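## Task

Pick up the small foam block from the desk and set it down on a shelf at the far end of the aisle (left or right side). It must rest on the shelf surface itself, not on top of a carton. It must not be knocked over or left tilted, and it must stay there without the robot holding it.

## Robot and tools

ROBOT. TidyBot++: a wheeled base (0.54 m long, 0.50 m wide, 0.38 m tall) on four powered casters, carrying a single seven-joint arm with a two-finger gripper. The shoulder sits 0.12 m ahead of the base centre and 0.68 m above the floor. base_camera is fixed to the front of the base, about 0.35 m up, tilted forward and down. wrist_camera is a fisheye on the hand, looking along the fingers. The arm begins folded with the hand aimed down; folded, the hand pokes up to 0.08 m past the base front.

FRAMES. Base frame: origin on the floor below the base centre, x forward, y left, z up, in metres. hand_pose is reported in this frame: the point between the finger pads; its own z axis runs out along the fingers and its y axis is the closing direction. The odometry frame is where the base frame was at the scene start; heading is in radians, positive to the left, from -3.142 to 3.142. base_tilt is in degrees, forward and right positive. Odometry counts wheel turns, so slip looks like travel, and it drifts a few cm and degrees over many moves.

execute_actions. Argument "actions": a list holding one action or none (empty just reports state and images). An action may contain:
- "base": exactly one relative move from where the base last reported itself: translate_m (metres, forward +, -2 to 2), strafe_m (metres, left +, -2 to 2) or rotate_rad (radians, counter-clockwise from above +, -6.3 to 6.3). These are offsets, not poses.
- "joints": absolute targets in radians by name: joint_1_rad (any angle; + turns the arm clockwise from above, opposite to rotate_rad), joint_2_rad shoulder -2.249 to 2.249, joint_3_rad (any angle), joint_4_rad elbow -2.579 to 2.579, joint_5_rad (any angle), joint_6_rad wrist -2.099 to 2.099, joint_7_rad (any angle; with the hand down, + is counter-clockwise from above, and at 1.57 the fingers open toward the robot's left and right), gripper_pos 0 (open, about 85 mm gap) to 1 (closed); gap is roughly 85 x (1 - gripper_pos) mm. Unbounded joints go the short way, so turn past half a revolution in steps. Joints left out may keep pushing toward earlier targets.
- "speeds": optional lower top speeds for this action: translate_m and strafe_m 0.05 to 0.5 m/s, rotate_rad 0.1 to 1.57 rad/s (defaults are the maxima). A base move needing over 8.667 s is refused; no action runs past 15 s.
Argument "cameras": list of "base_camera", "wrist_camera" or "all"; omitted or null gives all, [] gives none. Any bad key or out-of-range number rejects the whole call with no motion.

ARM GEOMETRY. With joint_1_rad 0, joint_3_rad 3.14, joint_5_rad 0 (near the start), the arm moves in the vertical x-z plane. Tilt from vertical (forward +): upper arm (0.42 m) = joint_2_rad; forearm (0.31 m) = joint_2_rad - joint_4_rad; hand (0.31 m to the hand point) = joint_2_rad - joint_4_rad - joint_6_rad. Forward reach from the shoulder is the sum of length x sin(tilt); height above it is the sum of length x cos(tilt). A downward-pointing hand reaches at most about 0.94 m above the floor, and only near the base. Closed fingertips extend about 20 mm beyond the hand point.

RESULT LINES. base_status and joint_status describe the last accepted action: "done" (for the base, wheels turned the commanded amount even if slipping, or even if blocked short), "off_target" (resting away from target, maybe still pushing), "contact_stop"/"time_out" (target dropped, holds in place), "not_followed" plus "joint command not followed" and "cause:" (self-collision check held back arm targets; the gripper still acts; those targets may be retried later). For the gripper at 1, "done" means nothing grasped, "off_target" means something is between the fingers. on_its_own lists motion you did not command. motor_effort gives percent of each motor's maximum, with the peak in brackets. "ARM HIT" flags a hard hit on the base or the arm itself. Motor temperatures follow joint order; MOTOR HOT appears from 60 °C, and at 75 °C an OVER-TEMPERATURE FAULT lets the arm sink, with affected keys reading "limit_stop_at_motor_heat" (resend the target). The "pictures" line names the images in order. If a result reports a stop, the remaining calls in that reply are skipped.

OTHER TOOLS. wait: seconds 0 to 10, nothing new commanded; returns state and images. zoom_image: camera (base_camera or wrist_camera) and region [x0, y0, x1, y1] in pixels of that camera's latest image, at most 504 x 504. read_manual: section "licences" only; no motion. finished_scene: scene number 1 or 2; irreversible, reports success and gives the next scene's task.

PRACTICAL NOTES. Friction and sag leave the hand a cm or two off, more when stretched or loaded; correct by sending last command + (wanted - read) per joint, but while holding something never send a joint its read angle. Trust the cameras over hand_pose. The robot keeps holding its last command while you think, and motors heat under load. Camera intrinsics and extrinsics are listed per camera and may be slightly off.

AVOID. Dropping, slamming or sliding objects; driving while the arm is snagged high (above about 0.8 m the robot can tip); pushing the raised hand sideways hard; driving into obstacles, which keeps pushing until timeout. Torque sensors fault above 104.5 N m (joints 1-4, warning 56.7) or 51.3 N m (joints 5-7, warning 29.4), freezing the arm and gripper for 10 s while the base continues. Release the object fully so it stands upright on the shelf before ending the scene.

Each tool is called after "Emit:" as a command line: name --argument value for each argument, lists and objects as JSON in quotes; but a table of rows of numbers goes row by row, as --pt "numbers of a row", without its own name.

## Session

Emit:
execute_actions --actions '[]'

Scene clock: 0.00 s.
Motor temperatures (°C, as the motors report them): [28 29 28 31 39 37 36]
base_odometry: x=+0.000 y=+0.000 heading=+0.000 (m, m, rad; odometry frame)
base_tilt: forward=-0.3 right=-0.2 (deg)
base_status: not commanded
joint_positions: joint_1_rad=+0.029 joint_2_rad=-0.336 joint_3_rad=+3.105 joint_4_rad=-2.556 joint_5_rad=+0.040 joint_6_rad=-0.896 joint_7_rad=+1.601 gripper_pos=+0.000
joint_status: not commanded
motor_effort: joint_1_rad=+1 joint_2_rad=-1 joint_3_rad=+1 joint_4_rad=+12 joint_5_rad=+0 joint_6_rad=+1 joint_7_rad=+0 (%)
hand_pose: x=+0.2383 y=-0.0089 z=+0.5778 quat_wxyz=(+0.022, +0.999, +0.030, +0.012) (m; base frame)
pictures: base_camera, wrist_camera
Images, in order (width x height): base_camera 644x364, wrist_camera 644x476.

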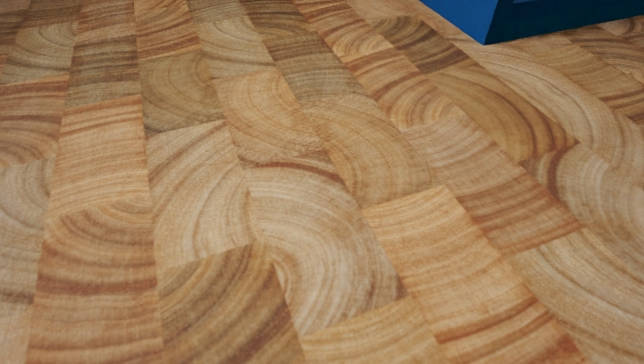

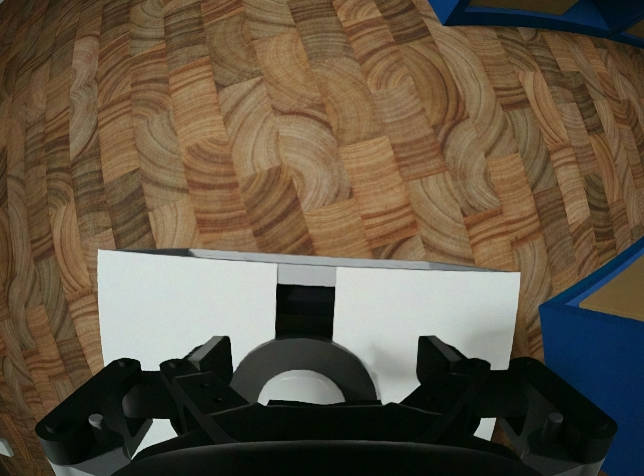

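Emit:
execute_actions --actions '[{"joints":{"joint_4_rad":-2.2,"joint_6_rad":0.0}}]' --cameras '["wrist_camera"]'

Scene clock: 10.10 s.
Motor temperatures (°C, as the motors report them): [28 29 28 31 39 37 36]
base_odometry: x=+0.000 y=+0.000 heading=+0.000 (m, m, rad; odometry frame)
base_tilt: forward=-0.4 right=-0.2 (deg)
base_status: not commanded
joint_positions: joint_1_rad=+0.029 joint_2_rad=-0.336 joint_3_rad=+3.105 joint_4_rad=-2.211 joint_5_rad=+0.040 joint_6_rad=-0.028 joint_7_rad=+1.601 gripper_pos=+0.000
joint_status: all done
motor_effort: joint_1_rad=+1(1) joint_2_rad=-8(8) joint_3_rad=+1(0) joint_4_rad=+19(19) joint_5_rad=-1(0) joint_6_rad=+9(8) joint_7_rad=+0(0) (%)
hand_pose: x=+0.5740 y=+0.0062 z=+0.8827 quat_wxyz=(+0.024, +0.814, +0.034, +0.580) (m; base frame)
pictures: wrist_camera
camera_calibration (this result's frames):
wrist_camera: T_world_to_cam=[[0.00470531, -0.995329, 0.0964246, -0.0853453], [-0.347511, -0.0920434, -0.933147, 1.07445], [0.937664, -0.0291179, -0.346321, -0.0973831], [0, 0, 0, 1]] pos_world=[0.465096, 0.0111134, 0.97712]
Images, in order (width x height): wrist_camera 644x476.

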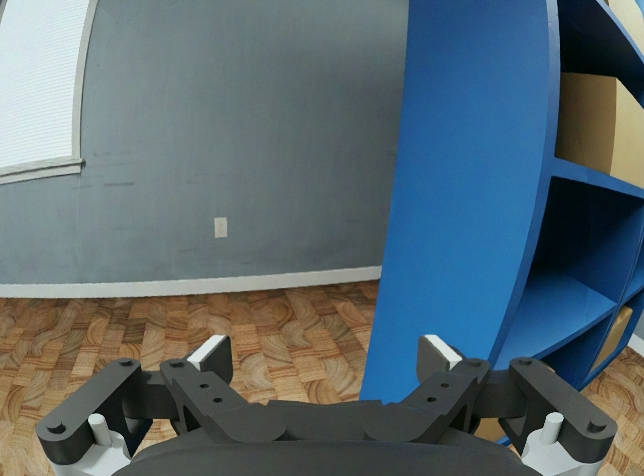

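Aisle is to the right. Look left for the desk.

Emit:
execute_actions --actions '[{"joints":{"joint_1_rad":-1.5}}]' --cameras '["wrist_camera"]'

Scene clock: 24.60 s.
Motor temperatures (°C, as the motors report them): [28 29 28 32 39 37 36]
base_odometry: x=+0.000 y=+0.000 heading=+0.000 (m, m, rad; odometry frame)
base_tilt: forward=-0.3 right=-0.2 (deg)
base_status: not commanded
joint_positions: joint_1_rad=-1.488 joint_2_rad=-0.336 joint_3_rad=+3.105 joint_4_rad=-2.211 joint_5_rad=+0.040 joint_6_rad=-0.028 joint_7_rad=+1.601 gripper_pos=+0.000
joint_status: all done
motor_effort: joint_1_rad=+1(0) joint_2_rad=-8(8) joint_3_rad=+1(1) joint_4_rad=+19(19) joint_5_rad=+0(1) joint_6_rad=+9(9) joint_7_rad=+0(0) (%)
hand_pose: x=+0.1373 y=+0.4547 z=+0.8827 quat_wxyz=(-0.381, +0.567, +0.585, +0.437) (m; base frame)
pictures: wrist_camera
camera_calibration (this result's frames):
wrist_camera: T_world_to_cam=[[0.994141, -0.0488389, 0.096425, -0.203089], [0.0732184, -0.351959, -0.933147, 1.02438], [0.0795115, 0.93474, -0.346321, 0.00473702], [0, 0, 0, 1]] pos_world=[0.126519, 0.346193, 0.977121]
Images, in order (width x height): wrist_camera 644x476.

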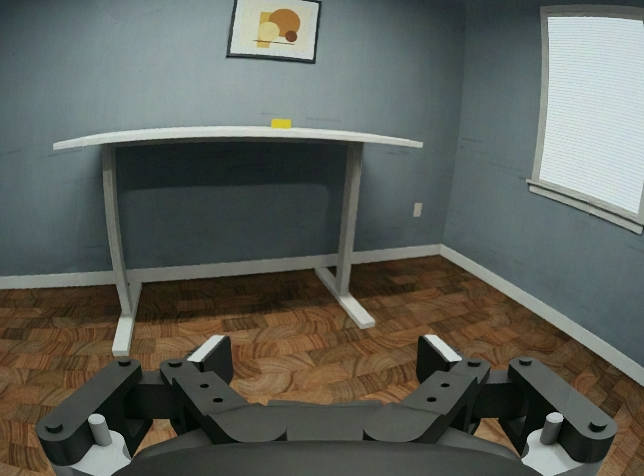

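Emit:
execute_actions --actions '[{"base":{"rotate_rad":1.6},"joints":{"joint_1_rad":0,"joint_2_rad":-0.2,"joint_3_rad":3.14,"joint_4_rad":-1.1,"joint_5_rad":0,"joint_6_rad":-1.1,"joint_7_rad":1.57}}]' --cameras '[]'

Emit:
execute_actions --actions '[{"base":{"translate_m":0.75}}]'

Scene clock: 46.63 s.
Motor temperatures (°C, as the motors report them): [28 29 28 32 39 37 36]
base_odometry: x=+0.000 y=+0.000 heading=+1.599 (m, m, rad; odometry frame)
base_tilt: forward=-0.3 right=-0.2 (deg)
base_status: done
joint_positions: joint_1_rad=-0.011 joint_2_rad=-0.217 joint_3_rad=+3.132 joint_4_rad=-1.120 joint_5_rad=+0.029 joint_6_rad=-1.060 joint_7_rad=+1.601 gripper_pos=+0.000
joint_status: all done
motor_effort: joint_1_rad=+1(3) joint_2_rad=-9(13) joint_3_rad=+0(1) joint_4_rad=+16(20) joint_5_rad=+0(0) joint_6_rad=+8(10) joint_7_rad=+0(0) (%)
hand_pose: x=+0.5628 y=+0.0035 z=+1.1683 quat_wxyz=(+0.018, +0.831, +0.020, +0.555) (m; base frame)
pictures: none
No camera images: the call's "cameras" was empty. Leave "cameras" out to get every camera's image.

Scene clock: 49.50 s.
Motor temperatures (°C, as the motors report them): [28 29 28 32 39 37 36]
base_odometry: x=-0.023 y=+0.750 heading=+1.600 (m, m, rad; odometry frame)
base_tilt: forward=-0.3 right=-0.2 (deg)
base_status: done
joint_positions: joint_1_rad=-0.011 joint_2_rad=-0.199 joint_3_rad=+3.132 joint_4_rad=-1.118 joint_5_rad=+0.027 joint_6_rad=-1.063 joint_7_rad=+1.601 gripper_pos=+0.000
joint_status: not commanded
motor_effort: joint_1_rad=+1(0) joint_2_rad=-10(12) joint_3_rad=+0(1) joint_4_rad=+16(17) joint_5_rad=+0(0) joint_6_rad=+8(9) joint_7_rad=+0(0) (%)
hand_pose: x=+0.5710 y=+0.0039 z=+1.1606 quat_wxyz=(+0.017, +0.836, +0.020, +0.548) (m; base frame)
pictures: base_camera, wrist_camera
camera_calibration (this result's frames):
wrist_camera: T_world_to_cam=[[-0.00606738, -0.997471, 0.0708089, -0.0784709], [-0.420206, -0.0617118, -0.905328, 1.34165], [0.907408, -0.0352473, -0.418769, 0.103063], [0, 0, 0, 1]] pos_world=[0.469774, 0.00815592, 1.26335]
Images, in order (width x height): base_camera 644x364, wrist_camera 644x476.

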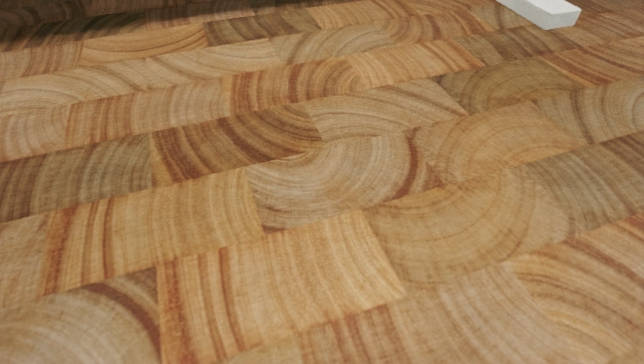

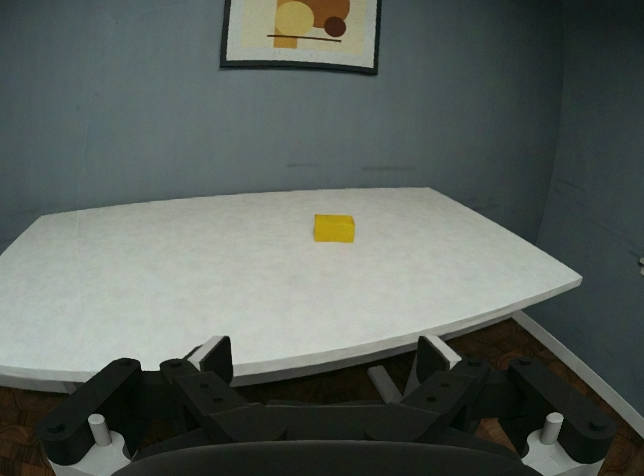

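Emit:
zoom_image --camera "wrist_camera" --region '[280, 190, 400, 270]'

Region (280, 190, 400, 270) of wrist_camera's 644x476 image, scaled by 4.200.

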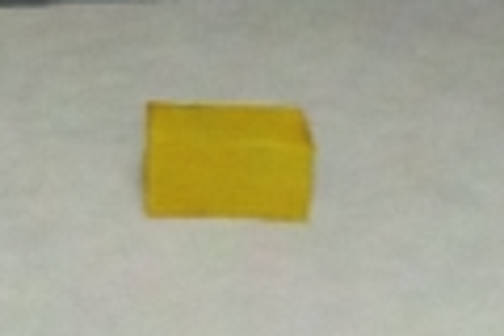

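Emit:
execute_actions --actions '[{"base":{"rotate_rad":0.33},"joints":{"joint_4_rad":-0.62,"joint_5_rad":-0.846,"joint_6_rad":-1.347,"joint_7_rad":2.66}}]' --cameras '[]'

Emit:
execute_actions --actions '[{"base":{"strafe_m":-0.63},"joints":{"joint_2_rad":0.45,"joint_5_rad":-0.875,"joint_6_rad":-1.38,"joint_7_rad":2.69}}]'

Scene clock: 171.23 s.
Motor temperatures (°C, as the motors report them): [28 29 28 32 39 37 36]
base_odometry: x=-0.022 y=+0.750 heading=+1.929 (m, m, rad; odometry frame)
base_tilt: forward=-0.4 right=-0.2 (deg)
base_status: done
joint_positions: joint_1_rad=-0.007 joint_2_rad=-0.199 joint_3_rad=+3.135 joint_4_rad=-0.635 joint_5_rad=-0.825 joint_6_rad=-1.307 joint_7_rad=+2.635 gripper_pos=+0.000
joint_status: all done
motor_effort: joint_1_rad=+1(1) joint_2_rad=-3(11) joint_3_rad=+1(2) joint_4_rad=+9(18) joint_5_rad=-2(4) joint_6_rad=+9(9) joint_7_rad=+0(0) (%)
hand_pose: x=+0.3846 y=+0.2264 z=+1.3664 quat_wxyz=(-0.018, +0.515, +0.505, +0.692) (m; base frame)
pictures: none
No camera images: the call's "cameras" was empty. Leave "cameras" out to get every camera's image.

Scene clock: 173.87 s.
Motor temperatures (°C, as the motors report them): [28 29 28 32 39 37 36]
base_odometry: x=+0.567 y=+0.972 heading=+1.931 (m, m, rad; odometry frame)
base_tilt: forward=-0.3 right=-0.2 (deg)
base_status: done
joint_positions: joint_1_rad=+0.000 joint_2_rad=+0.454 joint_3_rad=+3.136 joint_4_rad=-0.631 joint_5_rad=-0.846 joint_6_rad=-1.340 joint_7_rad=+2.659 gripper_pos=+0.000
joint_status: all done
motor_effort: joint_1_rad=+0(2) joint_2_rad=-30(35) joint_3_rad=-2(2) joint_4_rad=+15(17) joint_5_rad=-6(7) joint_6_rad=+5(10) joint_7_rad=+0(0) (%)
hand_pose: x=+0.7370 y=+0.2306 z=+1.0632 quat_wxyz=(-0.185, +0.702, +0.488, +0.485) (m; base frame)
pictures: base_camera, wrist_camera
camera_calibration (this result's frames):
wrist_camera: T_world_to_cam=[[0.850826, -0.470463, 0.234008, -0.77105], [-0.0579284, -0.526621, -0.848124, 1.11662], [0.522244, 0.708051, -0.475316, 0.0922181], [0, 0, 0, 1]] pos_world=[0.672553, 0.159989, 1.1713]
Images, in order (width x height): base_camera 644x364, wrist_camera 644x476.

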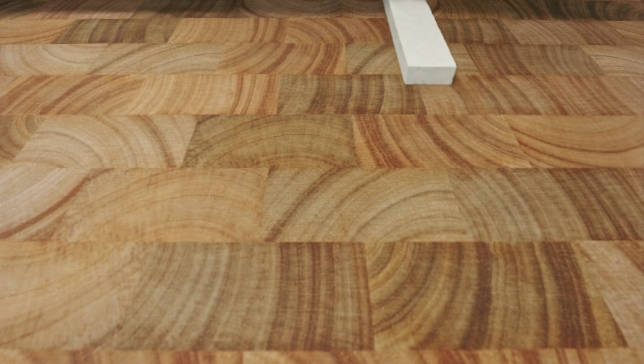

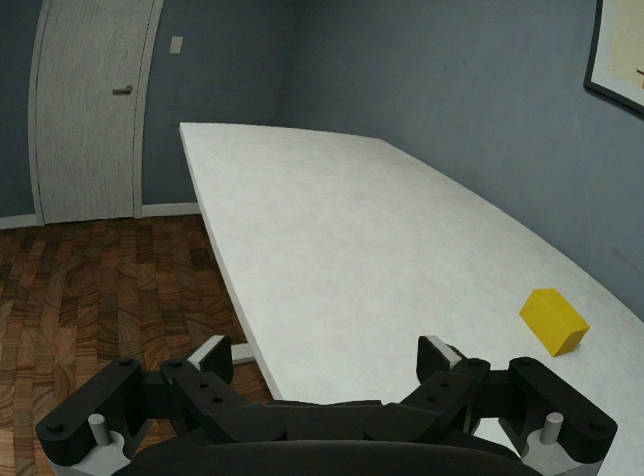

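Emit:
execute_actions --actions '[{"base":{"translate_m":0.38},"speeds":{"translate_m":0.3}}]'

Scene clock: 188.93 s.
Motor temperatures (°C, as the motors report them): [28 29 28 32 39 37 36]
base_odometry: x=+0.434 y=+1.329 heading=+1.930 (m, m, rad; odometry frame)
base_tilt: forward=-0.3 right=-0.2 (deg)
base_status: done
joint_positions: joint_1_rad=-0.001 joint_2_rad=+0.453 joint_3_rad=+3.136 joint_4_rad=-0.630 joint_5_rad=-0.850 joint_6_rad=-1.342 joint_7_rad=+2.659 gripper_pos=+0.000
joint_status: not commanded
motor_effort: joint_1_rad=+1(4) joint_2_rad=-31(33) joint_3_rad=-1(2) joint_4_rad=+16(17) joint_5_rad=-6(6) joint_6_rad=+5(6) joint_7_rad=+0(0) (%)
hand_pose: x=+0.7354 y=+0.2313 z=+1.0645 quat_wxyz=(-0.186, +0.701, +0.489, +0.485) (m; base frame)
pictures: base_camera, wrist_camera
camera_calibration (this result's frames):
wrist_camera: T_world_to_cam=[[0.852208, -0.468298, 0.233322, -0.770439], [-0.0561353, -0.525213, -0.849117, 1.1174], [0.520183, 0.710527, -0.473879, 0.0925215], [0, 0, 0, 1]] pos_world=[0.671172, 0.160341, 1.17241]
Images, in order (width x height): base_camera 644x364, wrist_camera 644x476.

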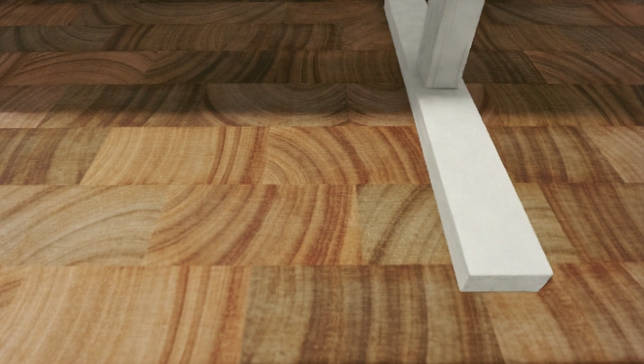

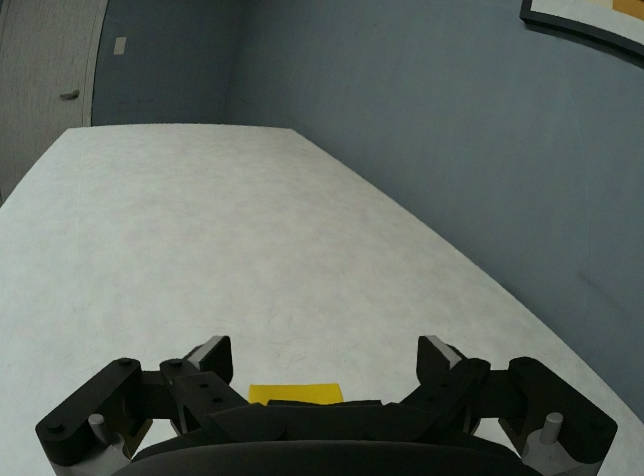

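Emit:
execute_actions --actions '[{"base":{"strafe_m":-0.03},"joints":{"joint_4_rad":-0.75}}]' --cameras '["wrist_camera"]'

Scene clock: 213.27 s.
Motor temperatures (°C, as the motors report them): [28 30 28 32 39 37 36]
base_odometry: x=+0.462 y=+1.339 heading=+1.931 (m, m, rad; odometry frame)
base_tilt: forward=-0.3 right=-0.2 (deg)
base_status: done
joint_positions: joint_1_rad=+0.005 joint_2_rad=+0.452 joint_3_rad=+3.137 joint_4_rad=-0.735 joint_5_rad=-0.851 joint_6_rad=-1.342 joint_7_rad=+2.659 gripper_pos=+0.000
joint_status: all done
motor_effort: joint_1_rad=+1(5) joint_2_rad=-31(33) joint_3_rad=-2(3) joint_4_rad=+16(17) joint_5_rad=-6(7) joint_6_rad=+5(6) joint_7_rad=+0(0) (%)
hand_pose: x=+0.7346 y=+0.2280 z=+1.0194 quat_wxyz=(-0.210, +0.727, +0.476, +0.448) (m; base frame)
pictures: wrist_camera
camera_calibration (this result's frames):
wrist_camera: T_world_to_cam=[[0.869309, -0.473089, 0.143141, -0.680378], [-0.147323, -0.524442, -0.838604, 1.1334], [0.471803, 0.707918, -0.525599, 0.162834], [0, 0, 0, 1]] pos_world=[0.681608, 0.157249, 1.13345]
Images, in order (width x height): wrist_camera 644x476.

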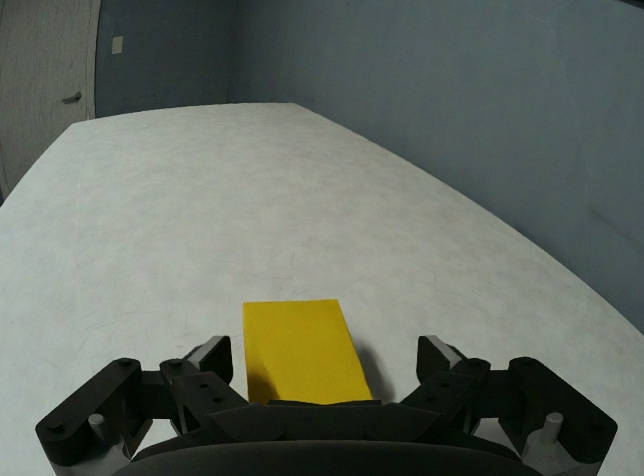

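Emit:
execute_actions --actions '[{"joints":{"joint_4_rad":-0.85}}]' --cameras '["wrist_camera"]'

Scene clock: 228.43 s.
Motor temperatures (°C, as the motors report them): [28 30 28 32 39 37 36]
base_odometry: x=+0.462 y=+1.339 heading=+1.931 (m, m, rad; odometry frame)
base_tilt: forward=-0.3 right=-0.2 (deg)
base_status: not commanded
joint_positions: joint_1_rad=+0.005 joint_2_rad=+0.453 joint_3_rad=+3.137 joint_4_rad=-0.835 joint_5_rad=-0.851 joint_6_rad=-1.342 joint_7_rad=+2.659 gripper_pos=+0.000
joint_status: all done
motor_effort: joint_1_rad=+1(1) joint_2_rad=-31(33) joint_3_rad=-2(2) joint_4_rad=+16(17) joint_5_rad=-7(7) joint_6_rad=+4(5) joint_7_rad=+0(0) (%)
hand_pose: x=+0.7287 y=+0.2280 z=+0.9761 quat_wxyz=(-0.234, +0.748, +0.465, +0.411) (m; base frame)
pictures: wrist_camera
camera_calibration (this result's frames):
wrist_camera: T_world_to_cam=[[0.879381, -0.472929, 0.0550135, -0.590288], [-0.230749, -0.524403, -0.819607, 1.13846], [0.416466, 0.708053, -0.570278, 0.226722], [0, 0, 0, 1]] pos_world=[0.687365, 0.157316, 1.09486]
Images, in order (width x height): wrist_camera 644x476.

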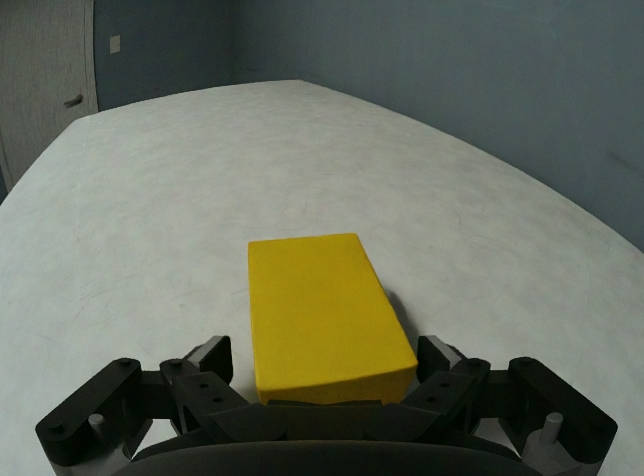

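Emit:
execute_actions --actions '[{"base":{"translate_m":0.017},"joints":{"joint_1_rad":-0.04}}]' --cameras '["wrist_camera"]'

Scene clock: 242.10 s.
Motor temperatures (°C, as the motors report them): [28 30 28 32 39 37 36]
base_odometry: x=+0.456 y=+1.355 heading=+1.930 (m, m, rad; odometry frame)
base_tilt: forward=-0.3 right=-0.2 (deg)
base_status: done
joint_positions: joint_1_rad=-0.032 joint_2_rad=+0.454 joint_3_rad=+3.137 joint_4_rad=-0.835 joint_5_rad=-0.851 joint_6_rad=-1.343 joint_7_rad=+2.659 gripper_pos=+0.000
joint_status: all done
motor_effort: joint_1_rad=+1(3) joint_2_rad=-31(35) joint_3_rad=-1(3) joint_4_rad=+17(17) joint_5_rad=-6(7) joint_6_rad=+4(5) joint_7_rad=+0(0) (%)
hand_pose: x=+0.7200 y=+0.2503 z=+0.9753 quat_wxyz=(-0.242, +0.740, +0.479, +0.406) (m; base frame)
pictures: wrist_camera
camera_calibration (this result's frames):
wrist_camera: T_world_to_cam=[[0.896413, -0.439969, 0.0535702, -0.591227], [-0.212454, -0.532615, -0.819258, 1.13606], [0.388981, 0.723013, -0.570917, 0.230781], [0, 0, 0, 1]] pos_world=[0.681575, 0.178102, 1.09415]
Images, in order (width x height): wrist_camera 644x476.

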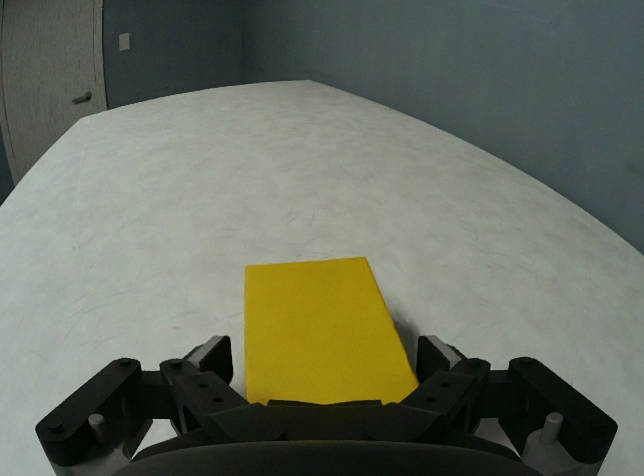

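Emit:
execute_actions --actions '[{"joints":{"gripper_pos":0.6}}]' --cameras '["wrist_camera"]'

Emit:
execute_actions --actions '[{"joints":{"joint_4_rad":-0.62}}]' --cameras '["wrist_camera"]'

Scene clock: 248.43 s.
Motor temperatures (°C, as the motors report them): [28 30 28 32 39 37 36]
base_odometry: x=+0.456 y=+1.355 heading=+1.930 (m, m, rad; odometry frame)
base_tilt: forward=-0.3 right=-0.2 (deg)
base_status: not commanded
joint_positions: joint_1_rad=-0.032 joint_2_rad=+0.452 joint_3_rad=+3.137 joint_4_rad=-0.836 joint_5_rad=-0.855 joint_6_rad=-1.343 joint_7_rad=+2.659 gripper_pos=+0.352
joint_status: gripper_pos off_target (ended at +0.352, target +0.600)
motor_effort: joint_1_rad=+2(2) joint_2_rad=-32(33) joint_3_rad=-2(3) joint_4_rad=+17(17) joint_5_rad=-7(7) joint_6_rad=+4(4) joint_7_rad=+0(0) (%)
hand_pose: x=+0.7190 y=+0.2510 z=+0.9775 quat_wxyz=(-0.243, +0.739, +0.479, +0.407) (m; base frame)
pictures: wrist_camera
camera_calibration (this result's frames):
wrist_camera: T_world_to_cam=[[0.896784, -0.43921, 0.0535999, -0.590579], [-0.21035, -0.529767, -0.821645, 1.13809], [0.38927, 0.725563, -0.567474, 0.227668], [0, 0, 0, 1]] pos_world=[0.680395, 0.178346, 1.09596]
Images, in order (width x height): wrist_camera 644x476.

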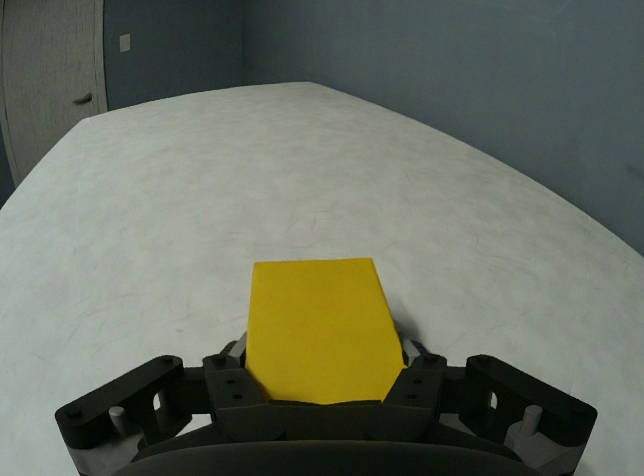

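Scene clock: 249.67 s.
Motor temperatures (°C, as the motors report them): [28 30 28 32 39 37 36]
base_odometry: x=+0.456 y=+1.355 heading=+1.930 (m, m, rad; odometry frame)
base_tilt: forward=-0.3 right=-0.2 (deg)
base_status: not commanded
joint_positions: joint_1_rad=-0.032 joint_2_rad=+0.450 joint_3_rad=+3.137 joint_4_rad=-0.638 joint_5_rad=-0.855 joint_6_rad=-1.343 joint_7_rad=+2.659 gripper_pos=+0.352
joint_status: all done
motor_effort: joint_1_rad=+1(1) joint_2_rad=-31(34) joint_3_rad=-1(2) joint_4_rad=+16(18) joint_5_rad=-6(7) joint_6_rad=+6(6) joint_7_rad=+0(0) (%)
hand_pose: x=+0.7264 y=+0.2511 z=+1.0636 quat_wxyz=(-0.197, +0.694, +0.499, +0.481) (m; base frame)
pictures: wrist_camera
camera_calibration (this result's frames):
wrist_camera: T_world_to_cam=[[0.868549, -0.440552, 0.227018, -0.765435], [-0.043276, -0.52373, -0.850784, 1.11863], [0.493711, 0.729123, -0.473951, 0.0973608], [0, 0, 0, 1]] pos_world=[0.66516, 0.177659, 1.17163]
Images, in order (width x height): wrist_camera 644x476.

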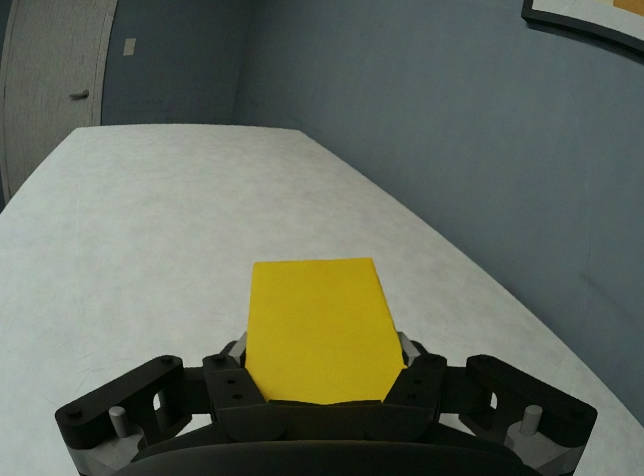

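Emit:
execute_actions --actions '[{"base":{"translate_m":-0.9},"joints":{"joint_2_rad":-0.3}}]' --cameras '[]'

Emit:
execute_actions --actions '[{"base":{"strafe_m":0.57},"joints":{"joint_1_rad":0,"joint_4_rad":-2.2,"joint_5_rad":0.03,"joint_6_rad":0.0,"joint_7_rad":1.54}}]' --cameras '[]'

Emit:
execute_actions --actions '[{"base":{"rotate_rad":3.14}}]'

Scene clock: 265.27 s.
Motor temperatures (°C, as the motors report them): [28 30 28 32 39 37 36]
base_odometry: x=+0.773 y=+0.513 heading=+1.930 (m, m, rad; odometry frame)
base_tilt: forward=-0.3 right=-0.2 (deg)
base_status: done
joint_positions: joint_1_rad=-0.033 joint_2_rad=-0.305 joint_3_rad=+3.137 joint_4_rad=-0.628 joint_5_rad=-0.855 joint_6_rad=-1.344 joint_7_rad=+2.659 gripper_pos=+0.352
joint_status: all done
motor_effort: joint_1_rad=+1(3) joint_2_rad=+2(37) joint_3_rad=+2(4) joint_4_rad=+8(18) joint_5_rad=-2(7) joint_6_rad=+9(9) joint_7_rad=+0(0) (%)
hand_pose: x=+0.2946 y=+0.2375 z=+1.3843 quat_wxyz=(-0.005, +0.462, +0.531, +0.710) (m; base frame)
pictures: none
No camera images: the call's "cameras" was empty. Leave "cameras" out to get every camera's image.

Scene clock: 268.07 s.
Motor temperatures (°C, as the motors report them): [28 30 28 32 39 37 36]
base_odometry: x=+0.240 y=+0.312 heading=+1.931 (m, m, rad; odometry frame)
base_tilt: forward=-0.3 right=-0.2 (deg)
base_status: done
joint_positions: joint_1_rad=-0.015 joint_2_rad=-0.299 joint_3_rad=+3.138 joint_4_rad=-2.185 joint_5_rad=+0.002 joint_6_rad=-0.043 joint_7_rad=+1.569 gripper_pos=+0.352
joint_status: all done
motor_effort: joint_1_rad=+0(2) joint_2_rad=-9(12) joint_3_rad=+0(2) joint_4_rad=+19(21) joint_5_rad=+0(3) joint_6_rad=+9(9) joint_7_rad=+0(0) (%)
hand_pose: x=+0.5855 y=+0.0103 z=+0.8773 quat_wxyz=(-0.005, +0.822, +0.008, +0.570) (m; base frame)
pictures: none
No camera images: the call's "cameras" was empty. Leave "cameras" out to get every camera's image.

Scene clock: 271.40 s.
Motor temperatures (°C, as the motors report them): [28 30 28 32 39 37 36]
base_odometry: x=+0.240 y=+0.312 heading=-1.213 (m, m, rad; odometry frame)
base_tilt: forward=-0.3 right=-0.2 (deg)
base_status: done
joint_positions: joint_1_rad=-0.009 joint_2_rad=-0.299 joint_3_rad=+3.138 joint_4_rad=-2.185 joint_5_rad=+0.002 joint_6_rad=-0.041 joint_7_rad=+1.569 gripper_pos=+0.352
joint_status: not commanded
motor_effort: joint_1_rad=+1(2) joint_2_rad=-9(11) joint_3_rad=+0(2) joint_4_rad=+19(20) joint_5_rad=+0(1) joint_6_rad=+9(9) joint_7_rad=+0(0) (%)
hand_pose: x=+0.5857 y=+0.0071 z=+0.8779 quat_wxyz=(-0.003, +0.821, +0.006, +0.571) (m; base frame)
pictures: base_camera, wrist_camera
camera_calibration (this result's frames):
wrist_camera: T_world_to_cam=[[-0.0104556, -0.999735, 0.0205103, -0.00849047], [-0.370196, -0.015184, -0.92883, 1.08313], [0.928895, -0.0173043, -0.369939, -0.0841853], [0, 0, 0, 1]] pos_world=[0.479081, 0.00650126, 0.975074]
Images, in order (width x height): base_camera 644x364, wrist_camera 644x476.

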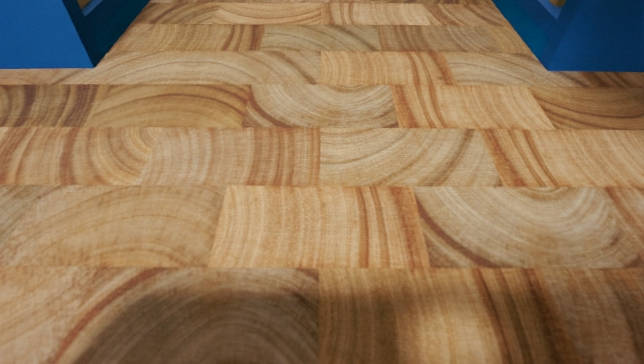

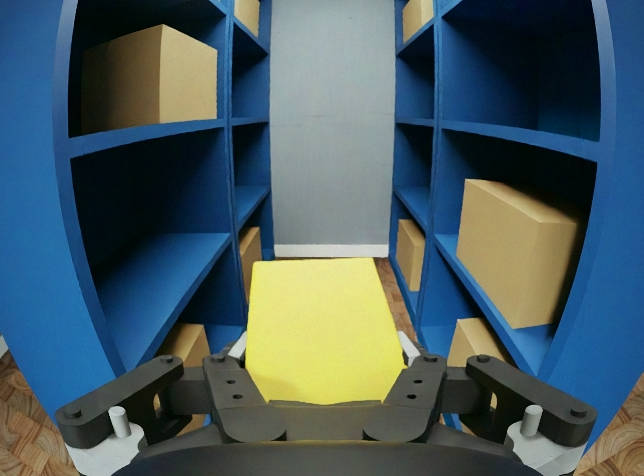

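Emit:
execute_actions --actions '[{"base":{"translate_m":0.85},"joints":{"joint_2_rad":0.44,"joint_4_rad":-2.23,"joint_6_rad":0.52}}]'

Scene clock: 289.03 s.
Motor temperatures (°C, as the motors report them): [28 30 28 32 39 37 36]
base_odometry: x=+0.539 y=-0.484 heading=-1.212 (m, m, rad; odometry frame)
base_tilt: forward=-0.3 right=-0.2 (deg)
base_status: done
joint_positions: joint_1_rad=-0.009 joint_2_rad=+0.436 joint_3_rad=+3.138 joint_4_rad=-2.212 joint_5_rad=+0.002 joint_6_rad=+0.481 joint_7_rad=+1.569 gripper_pos=+0.352
joint_status: all done
motor_effort: joint_1_rad=+1(0) joint_2_rad=-26(28) joint_3_rad=+0(1) joint_4_rad=+11(20) joint_5_rad=-1(1) joint_6_rad=+8(10) joint_7_rad=+0(0) (%)
hand_pose: x=+0.7032 y=+0.0087 z=+0.6118 quat_wxyz=(-0.004, +0.884, +0.005, +0.468) (m; base frame)
pictures: base_camera, wrist_camera
camera_calibration (this result's frames):
wrist_camera: T_world_to_cam=[[-0.00446883, -0.999751, 0.0218738, -0.00525488], [-0.580277, -0.015222, -0.814277, 0.957093], [0.814407, -0.0163317, -0.580065, -0.0826677], [0, 0, 0, 1]] pos_world=[0.622681, 0.00796517, 0.731501]
Images, in order (width x height): base_camera 644x364, wrist_camera 644x476.

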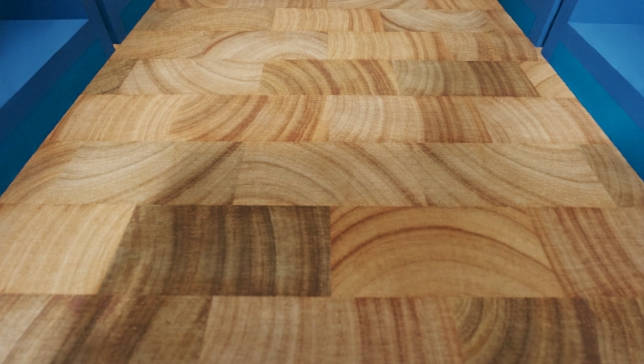

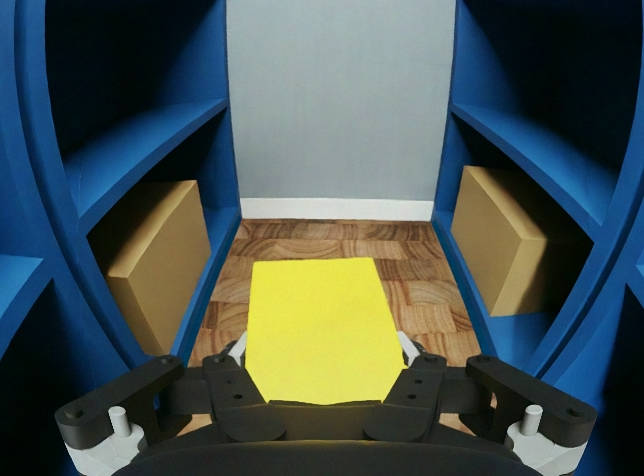

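Emit:
execute_actions --actions '[{"base":{"translate_m":0.95}}]' --cameras '["base_camera"]'

Emit:
execute_actions --actions '[{"joints":{"joint_1_rad":-1.25}}]' --cameras '["wrist_camera"]'

Scene clock: 300.20 s.
Motor temperatures (°C, as the motors report them): [28 30 28 32 39 37 36]
base_odometry: x=+0.874 y=-1.373 heading=-1.211 (m, m, rad; odometry frame)
base_tilt: forward=-0.4 right=-0.2 (deg)
base_status: done
joint_positions: joint_1_rad=-0.008 joint_2_rad=+0.436 joint_3_rad=+3.138 joint_4_rad=-2.217 joint_5_rad=+0.003 joint_6_rad=+0.481 joint_7_rad=+1.569 gripper_pos=+0.352
joint_status: not commanded
motor_effort: joint_1_rad=+0(2) joint_2_rad=-26(28) joint_3_rad=+0(2) joint_4_rad=+11(12) joint_5_rad=-1(0) joint_6_rad=+8(8) joint_7_rad=+0(0) (%)
hand_pose: x=+0.7009 y=+0.0084 z=+0.6095 quat_wxyz=(-0.004, +0.885, +0.005, +0.466) (m; base frame)
pictures: base_camera
Images, in order (width x height): base_camera 644x364.

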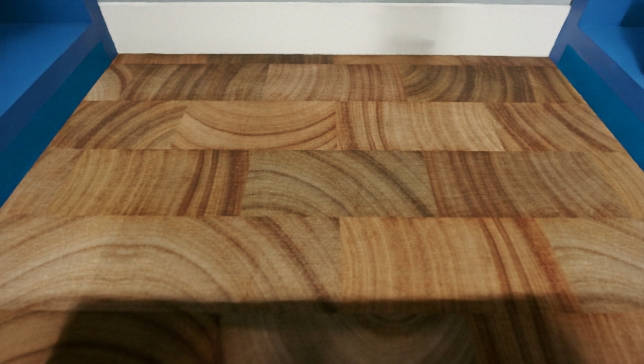

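Scene clock: 302.73 s.
Motor temperatures (°C, as the motors report them): [28 30 28 32 39 37 36]
base_odometry: x=+0.874 y=-1.373 heading=-1.211 (m, m, rad; odometry frame)
base_tilt: forward=-0.3 right=-0.2 (deg)
base_status: not commanded
joint_positions: joint_1_rad=-1.242 joint_2_rad=+0.436 joint_3_rad=+3.138 joint_4_rad=-2.217 joint_5_rad=+0.003 joint_6_rad=+0.481 joint_7_rad=+1.569 gripper_pos=+0.352
joint_status: all done
motor_effort: joint_1_rad=+0(3) joint_2_rad=-26(26) joint_3_rad=+1(1) joint_4_rad=+11(11) joint_5_rad=+0(1) joint_6_rad=+8(8) joint_7_rad=+0(0) (%)
hand_pose: x=+0.3034 y=+0.5520 z=+0.6095 quat_wxyz=(-0.273, +0.719, +0.516, +0.378) (m; base frame)
pictures: wrist_camera
camera_calibration (this result's frames):
wrist_camera: T_world_to_cam=[[0.942095, -0.334617, 0.0220775, -0.118277], [-0.178727, -0.556721, -0.811245, 0.906682], [0.283748, 0.760324, -0.58429, -0.0146385], [0, 0, 0, 1]] pos_world=[0.277631, 0.476321, 0.729599]
Images, in order (width x height): wrist_camera 644x476.

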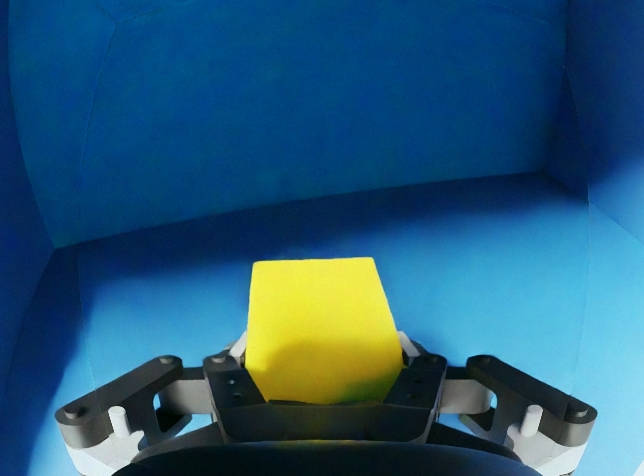

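Emit:
execute_actions --actions '[{"base":{"translate_m":0.15},"joints":{"joint_2_rad":0.57,"joint_6_rad":0.67}}]' --cameras '["wrist_camera"]'

Emit:
execute_actions --actions '[{"joints":{"joint_2_rad":0.635,"joint_6_rad":0.73}}]' --cameras '["wrist_camera"]'

Scene clock: 310.27 s.
Motor temperatures (°C, as the motors report them): [28 30 28 32 39 37 36]
base_odometry: x=+0.927 y=-1.513 heading=-1.210 (m, m, rad; odometry frame)
base_tilt: forward=-0.3 right=-0.2 (deg)
base_status: done
joint_positions: joint_1_rad=-1.244 joint_2_rad=+0.571 joint_3_rad=+3.140 joint_4_rad=-2.217 joint_5_rad=+0.004 joint_6_rad=+0.628 joint_7_rad=+1.569 gripper_pos=+0.352
joint_status: all done
motor_effort: joint_1_rad=+1(2) joint_2_rad=-28(30) joint_3_rad=+1(2) joint_4_rad=+9(12) joint_5_rad=+0(0) joint_6_rad=+8(8) joint_7_rad=+0(0) (%)
hand_pose: x=+0.3075 y=+0.5645 z=+0.5678 quat_wxyz=(-0.276, +0.716, +0.515, +0.382) (m; base frame)
pictures: wrist_camera
camera_calibration (this result's frames):
wrist_camera: T_world_to_cam=[[0.942209, -0.334261, 0.0226427, -0.117582], [-0.174639, -0.547696, -0.818248, 0.878213], [0.28591, 0.767006, -0.574419, -0.0596668], [0, 0, 0, 1]] pos_world=[0.281216, 0.487456, 0.686985]
Images, in order (width x height): wrist_camera 644x476.

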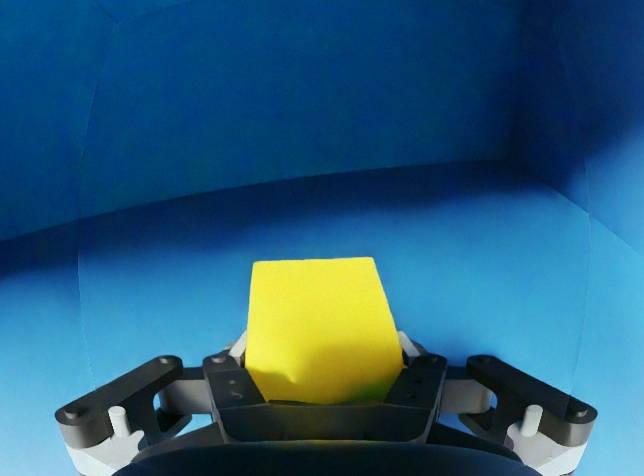

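Scene clock: 311.20 s.
Motor temperatures (°C, as the motors report them): [28 30 28 32 39 37 36]
base_odometry: x=+0.927 y=-1.513 heading=-1.210 (m, m, rad; odometry frame)
base_tilt: forward=-0.4 right=-0.3 (deg)
base_status: not commanded
joint_positions: joint_1_rad=-1.244 joint_2_rad=+0.618 joint_3_rad=+3.140 joint_4_rad=-2.217 joint_5_rad=+0.004 joint_6_rad=+0.699 joint_7_rad=+1.569 gripper_pos=+0.352
joint_status: all done
motor_effort: joint_1_rad=+1(2) joint_2_rad=-27(30) joint_3_rad=+0(0) joint_4_rad=+8(10) joint_5_rad=-1(1) joint_6_rad=+7(9) joint_7_rad=+0(1) (%)
hand_pose: x=+0.3095 y=+0.5706 z=+0.5585 quat_wxyz=(-0.282, +0.711, +0.512, +0.391) (m; base frame)
pictures: wrist_camera
camera_calibration (this result's frames):
wrist_camera: T_world_to_cam=[[0.942061, -0.334721, 0.0219841, -0.116534], [-0.168397, -0.528592, -0.832005, 0.869175], [0.29011, 0.780097, -0.554332, -0.0903396], [0, 0, 0, 1]] pos_world=[0.282357, 0.490906, 0.675642]
Images, in order (width x height): wrist_camera 644x476.

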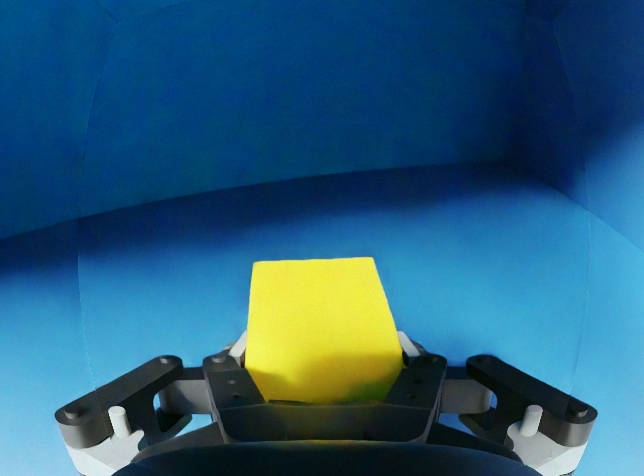

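Possibly touching; confirm with a small step.

Emit:
execute_actions --actions '[{"joints":{"joint_2_rad":0.665}}]' --cameras '[]'

Scene clock: 316.63 s.
Motor temperatures (°C, as the motors report them): [28 30 28 32 39 37 36]
base_odometry: x=+0.927 y=-1.513 heading=-1.210 (m, m, rad; odometry frame)
base_tilt: forward=-0.3 right=-0.2 (deg)
base_status: not commanded
joint_positions: joint_1_rad=-1.244 joint_2_rad=+0.622 joint_3_rad=+3.140 joint_4_rad=-2.217 joint_5_rad=+0.004 joint_6_rad=+0.707 joint_7_rad=+1.569 gripper_pos=+0.352
joint_status: joint_2_rad off_target (ended at +0.622, target +0.665)
motor_effort: joint_1_rad=+0(1) joint_2_rad=-24(27) joint_3_rad=-1(0) joint_4_rad=+7(8) joint_5_rad=+0(1) joint_6_rad=+5(7) joint_7_rad=-1(1) (%)
hand_pose: x=+0.3098 y=+0.5714 z=+0.5582 quat_wxyz=(-0.283, +0.711, +0.511, +0.392) (m; base frame)
pictures: none
No camera images: the call's "cameras" was empty. Leave "cameras" out to get every camera's image.

In contact. Release.

Emit:
execute_actions --actions '[{"joints":{"joint_2_rad":0.62,"gripper_pos":0}}]' --cameras '[]'

Emit:
execute_actions --actions '[{"joints":{"joint_2_rad":0.45}}]' --cameras '["wrist_camera"]'

Scene clock: 328.83 s.
Motor temperatures (°C, as the motors report them): [28 30 28 32 39 37 36]
base_odometry: x=+0.927 y=-1.513 heading=-1.210 (m, m, rad; odometry frame)
base_tilt: forward=-0.4 right=-0.2 (deg)
base_status: not commanded
joint_positions: joint_1_rad=-1.244 joint_2_rad=+0.620 joint_3_rad=+3.140 joint_4_rad=-2.217 joint_5_rad=+0.004 joint_6_rad=+0.707 joint_7_rad=+1.569 gripper_pos=+0.000
joint_status: all done
motor_effort: joint_1_rad=+1(0) joint_2_rad=-28(29) joint_3_rad=+0(1) joint_4_rad=+8(9) joint_5_rad=+0(1) joint_6_rad=+7(8) joint_7_rad=+0(0) (%)
hand_pose: x=+0.3098 y=+0.5716 z=+0.5591 quat_wxyz=(-0.283, +0.710, +0.511, +0.393) (m; base frame)
pictures: none
No camera images: the call's "cameras" was empty. Leave "cameras" out to get every camera's image.

Scene clock: 329.93 s.
Motor temperatures (°C, as the motors report them): [28 30 28 32 39 37 36]
base_odometry: x=+0.927 y=-1.513 heading=-1.210 (m, m, rad; odometry frame)
base_tilt: forward=-0.3 right=-0.2 (deg)
base_status: not commanded
joint_positions: joint_1_rad=-1.244 joint_2_rad=+0.449 joint_3_rad=+3.140 joint_4_rad=-2.217 joint_5_rad=+0.004 joint_6_rad=+0.707 joint_7_rad=+1.569 gripper_pos=+0.000
joint_status: all done
motor_effort: joint_1_rad=+1(1) joint_2_rad=-26(30) joint_3_rad=-1(1) joint_4_rad=+11(11) joint_5_rad=+0(1) joint_6_rad=+9(8) joint_7_rad=+0(0) (%)
hand_pose: x=+0.3137 y=+0.5830 z=+0.6635 quat_wxyz=(-0.326, +0.674, +0.485, +0.452) (m; base frame)
pictures: wrist_camera
camera_calibration (this result's frames):
wrist_camera: T_world_to_cam=[[0.940899, -0.338152, 0.0190529, -0.114336], [-0.118797, -0.382184, -0.916418, 0.918875], [0.31717, 0.859993, -0.399768, -0.200623], [0, 0, 0, 1]] pos_world=[0.28037, 0.485051, 0.764049]
Images, in order (width x height): wrist_camera 644x476.

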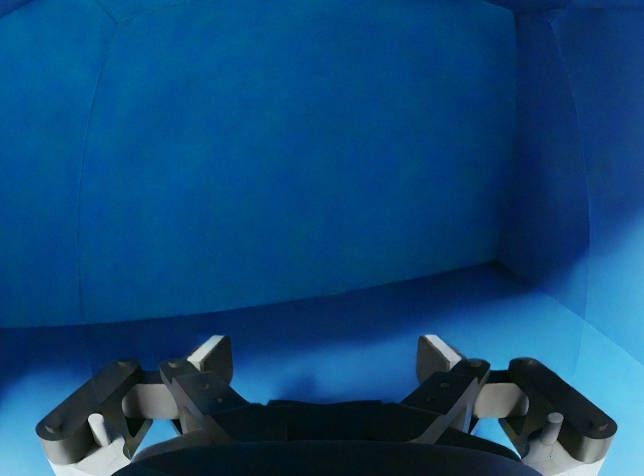

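Emit:
finished_scene --scene 1

The scene is finished: the task was done.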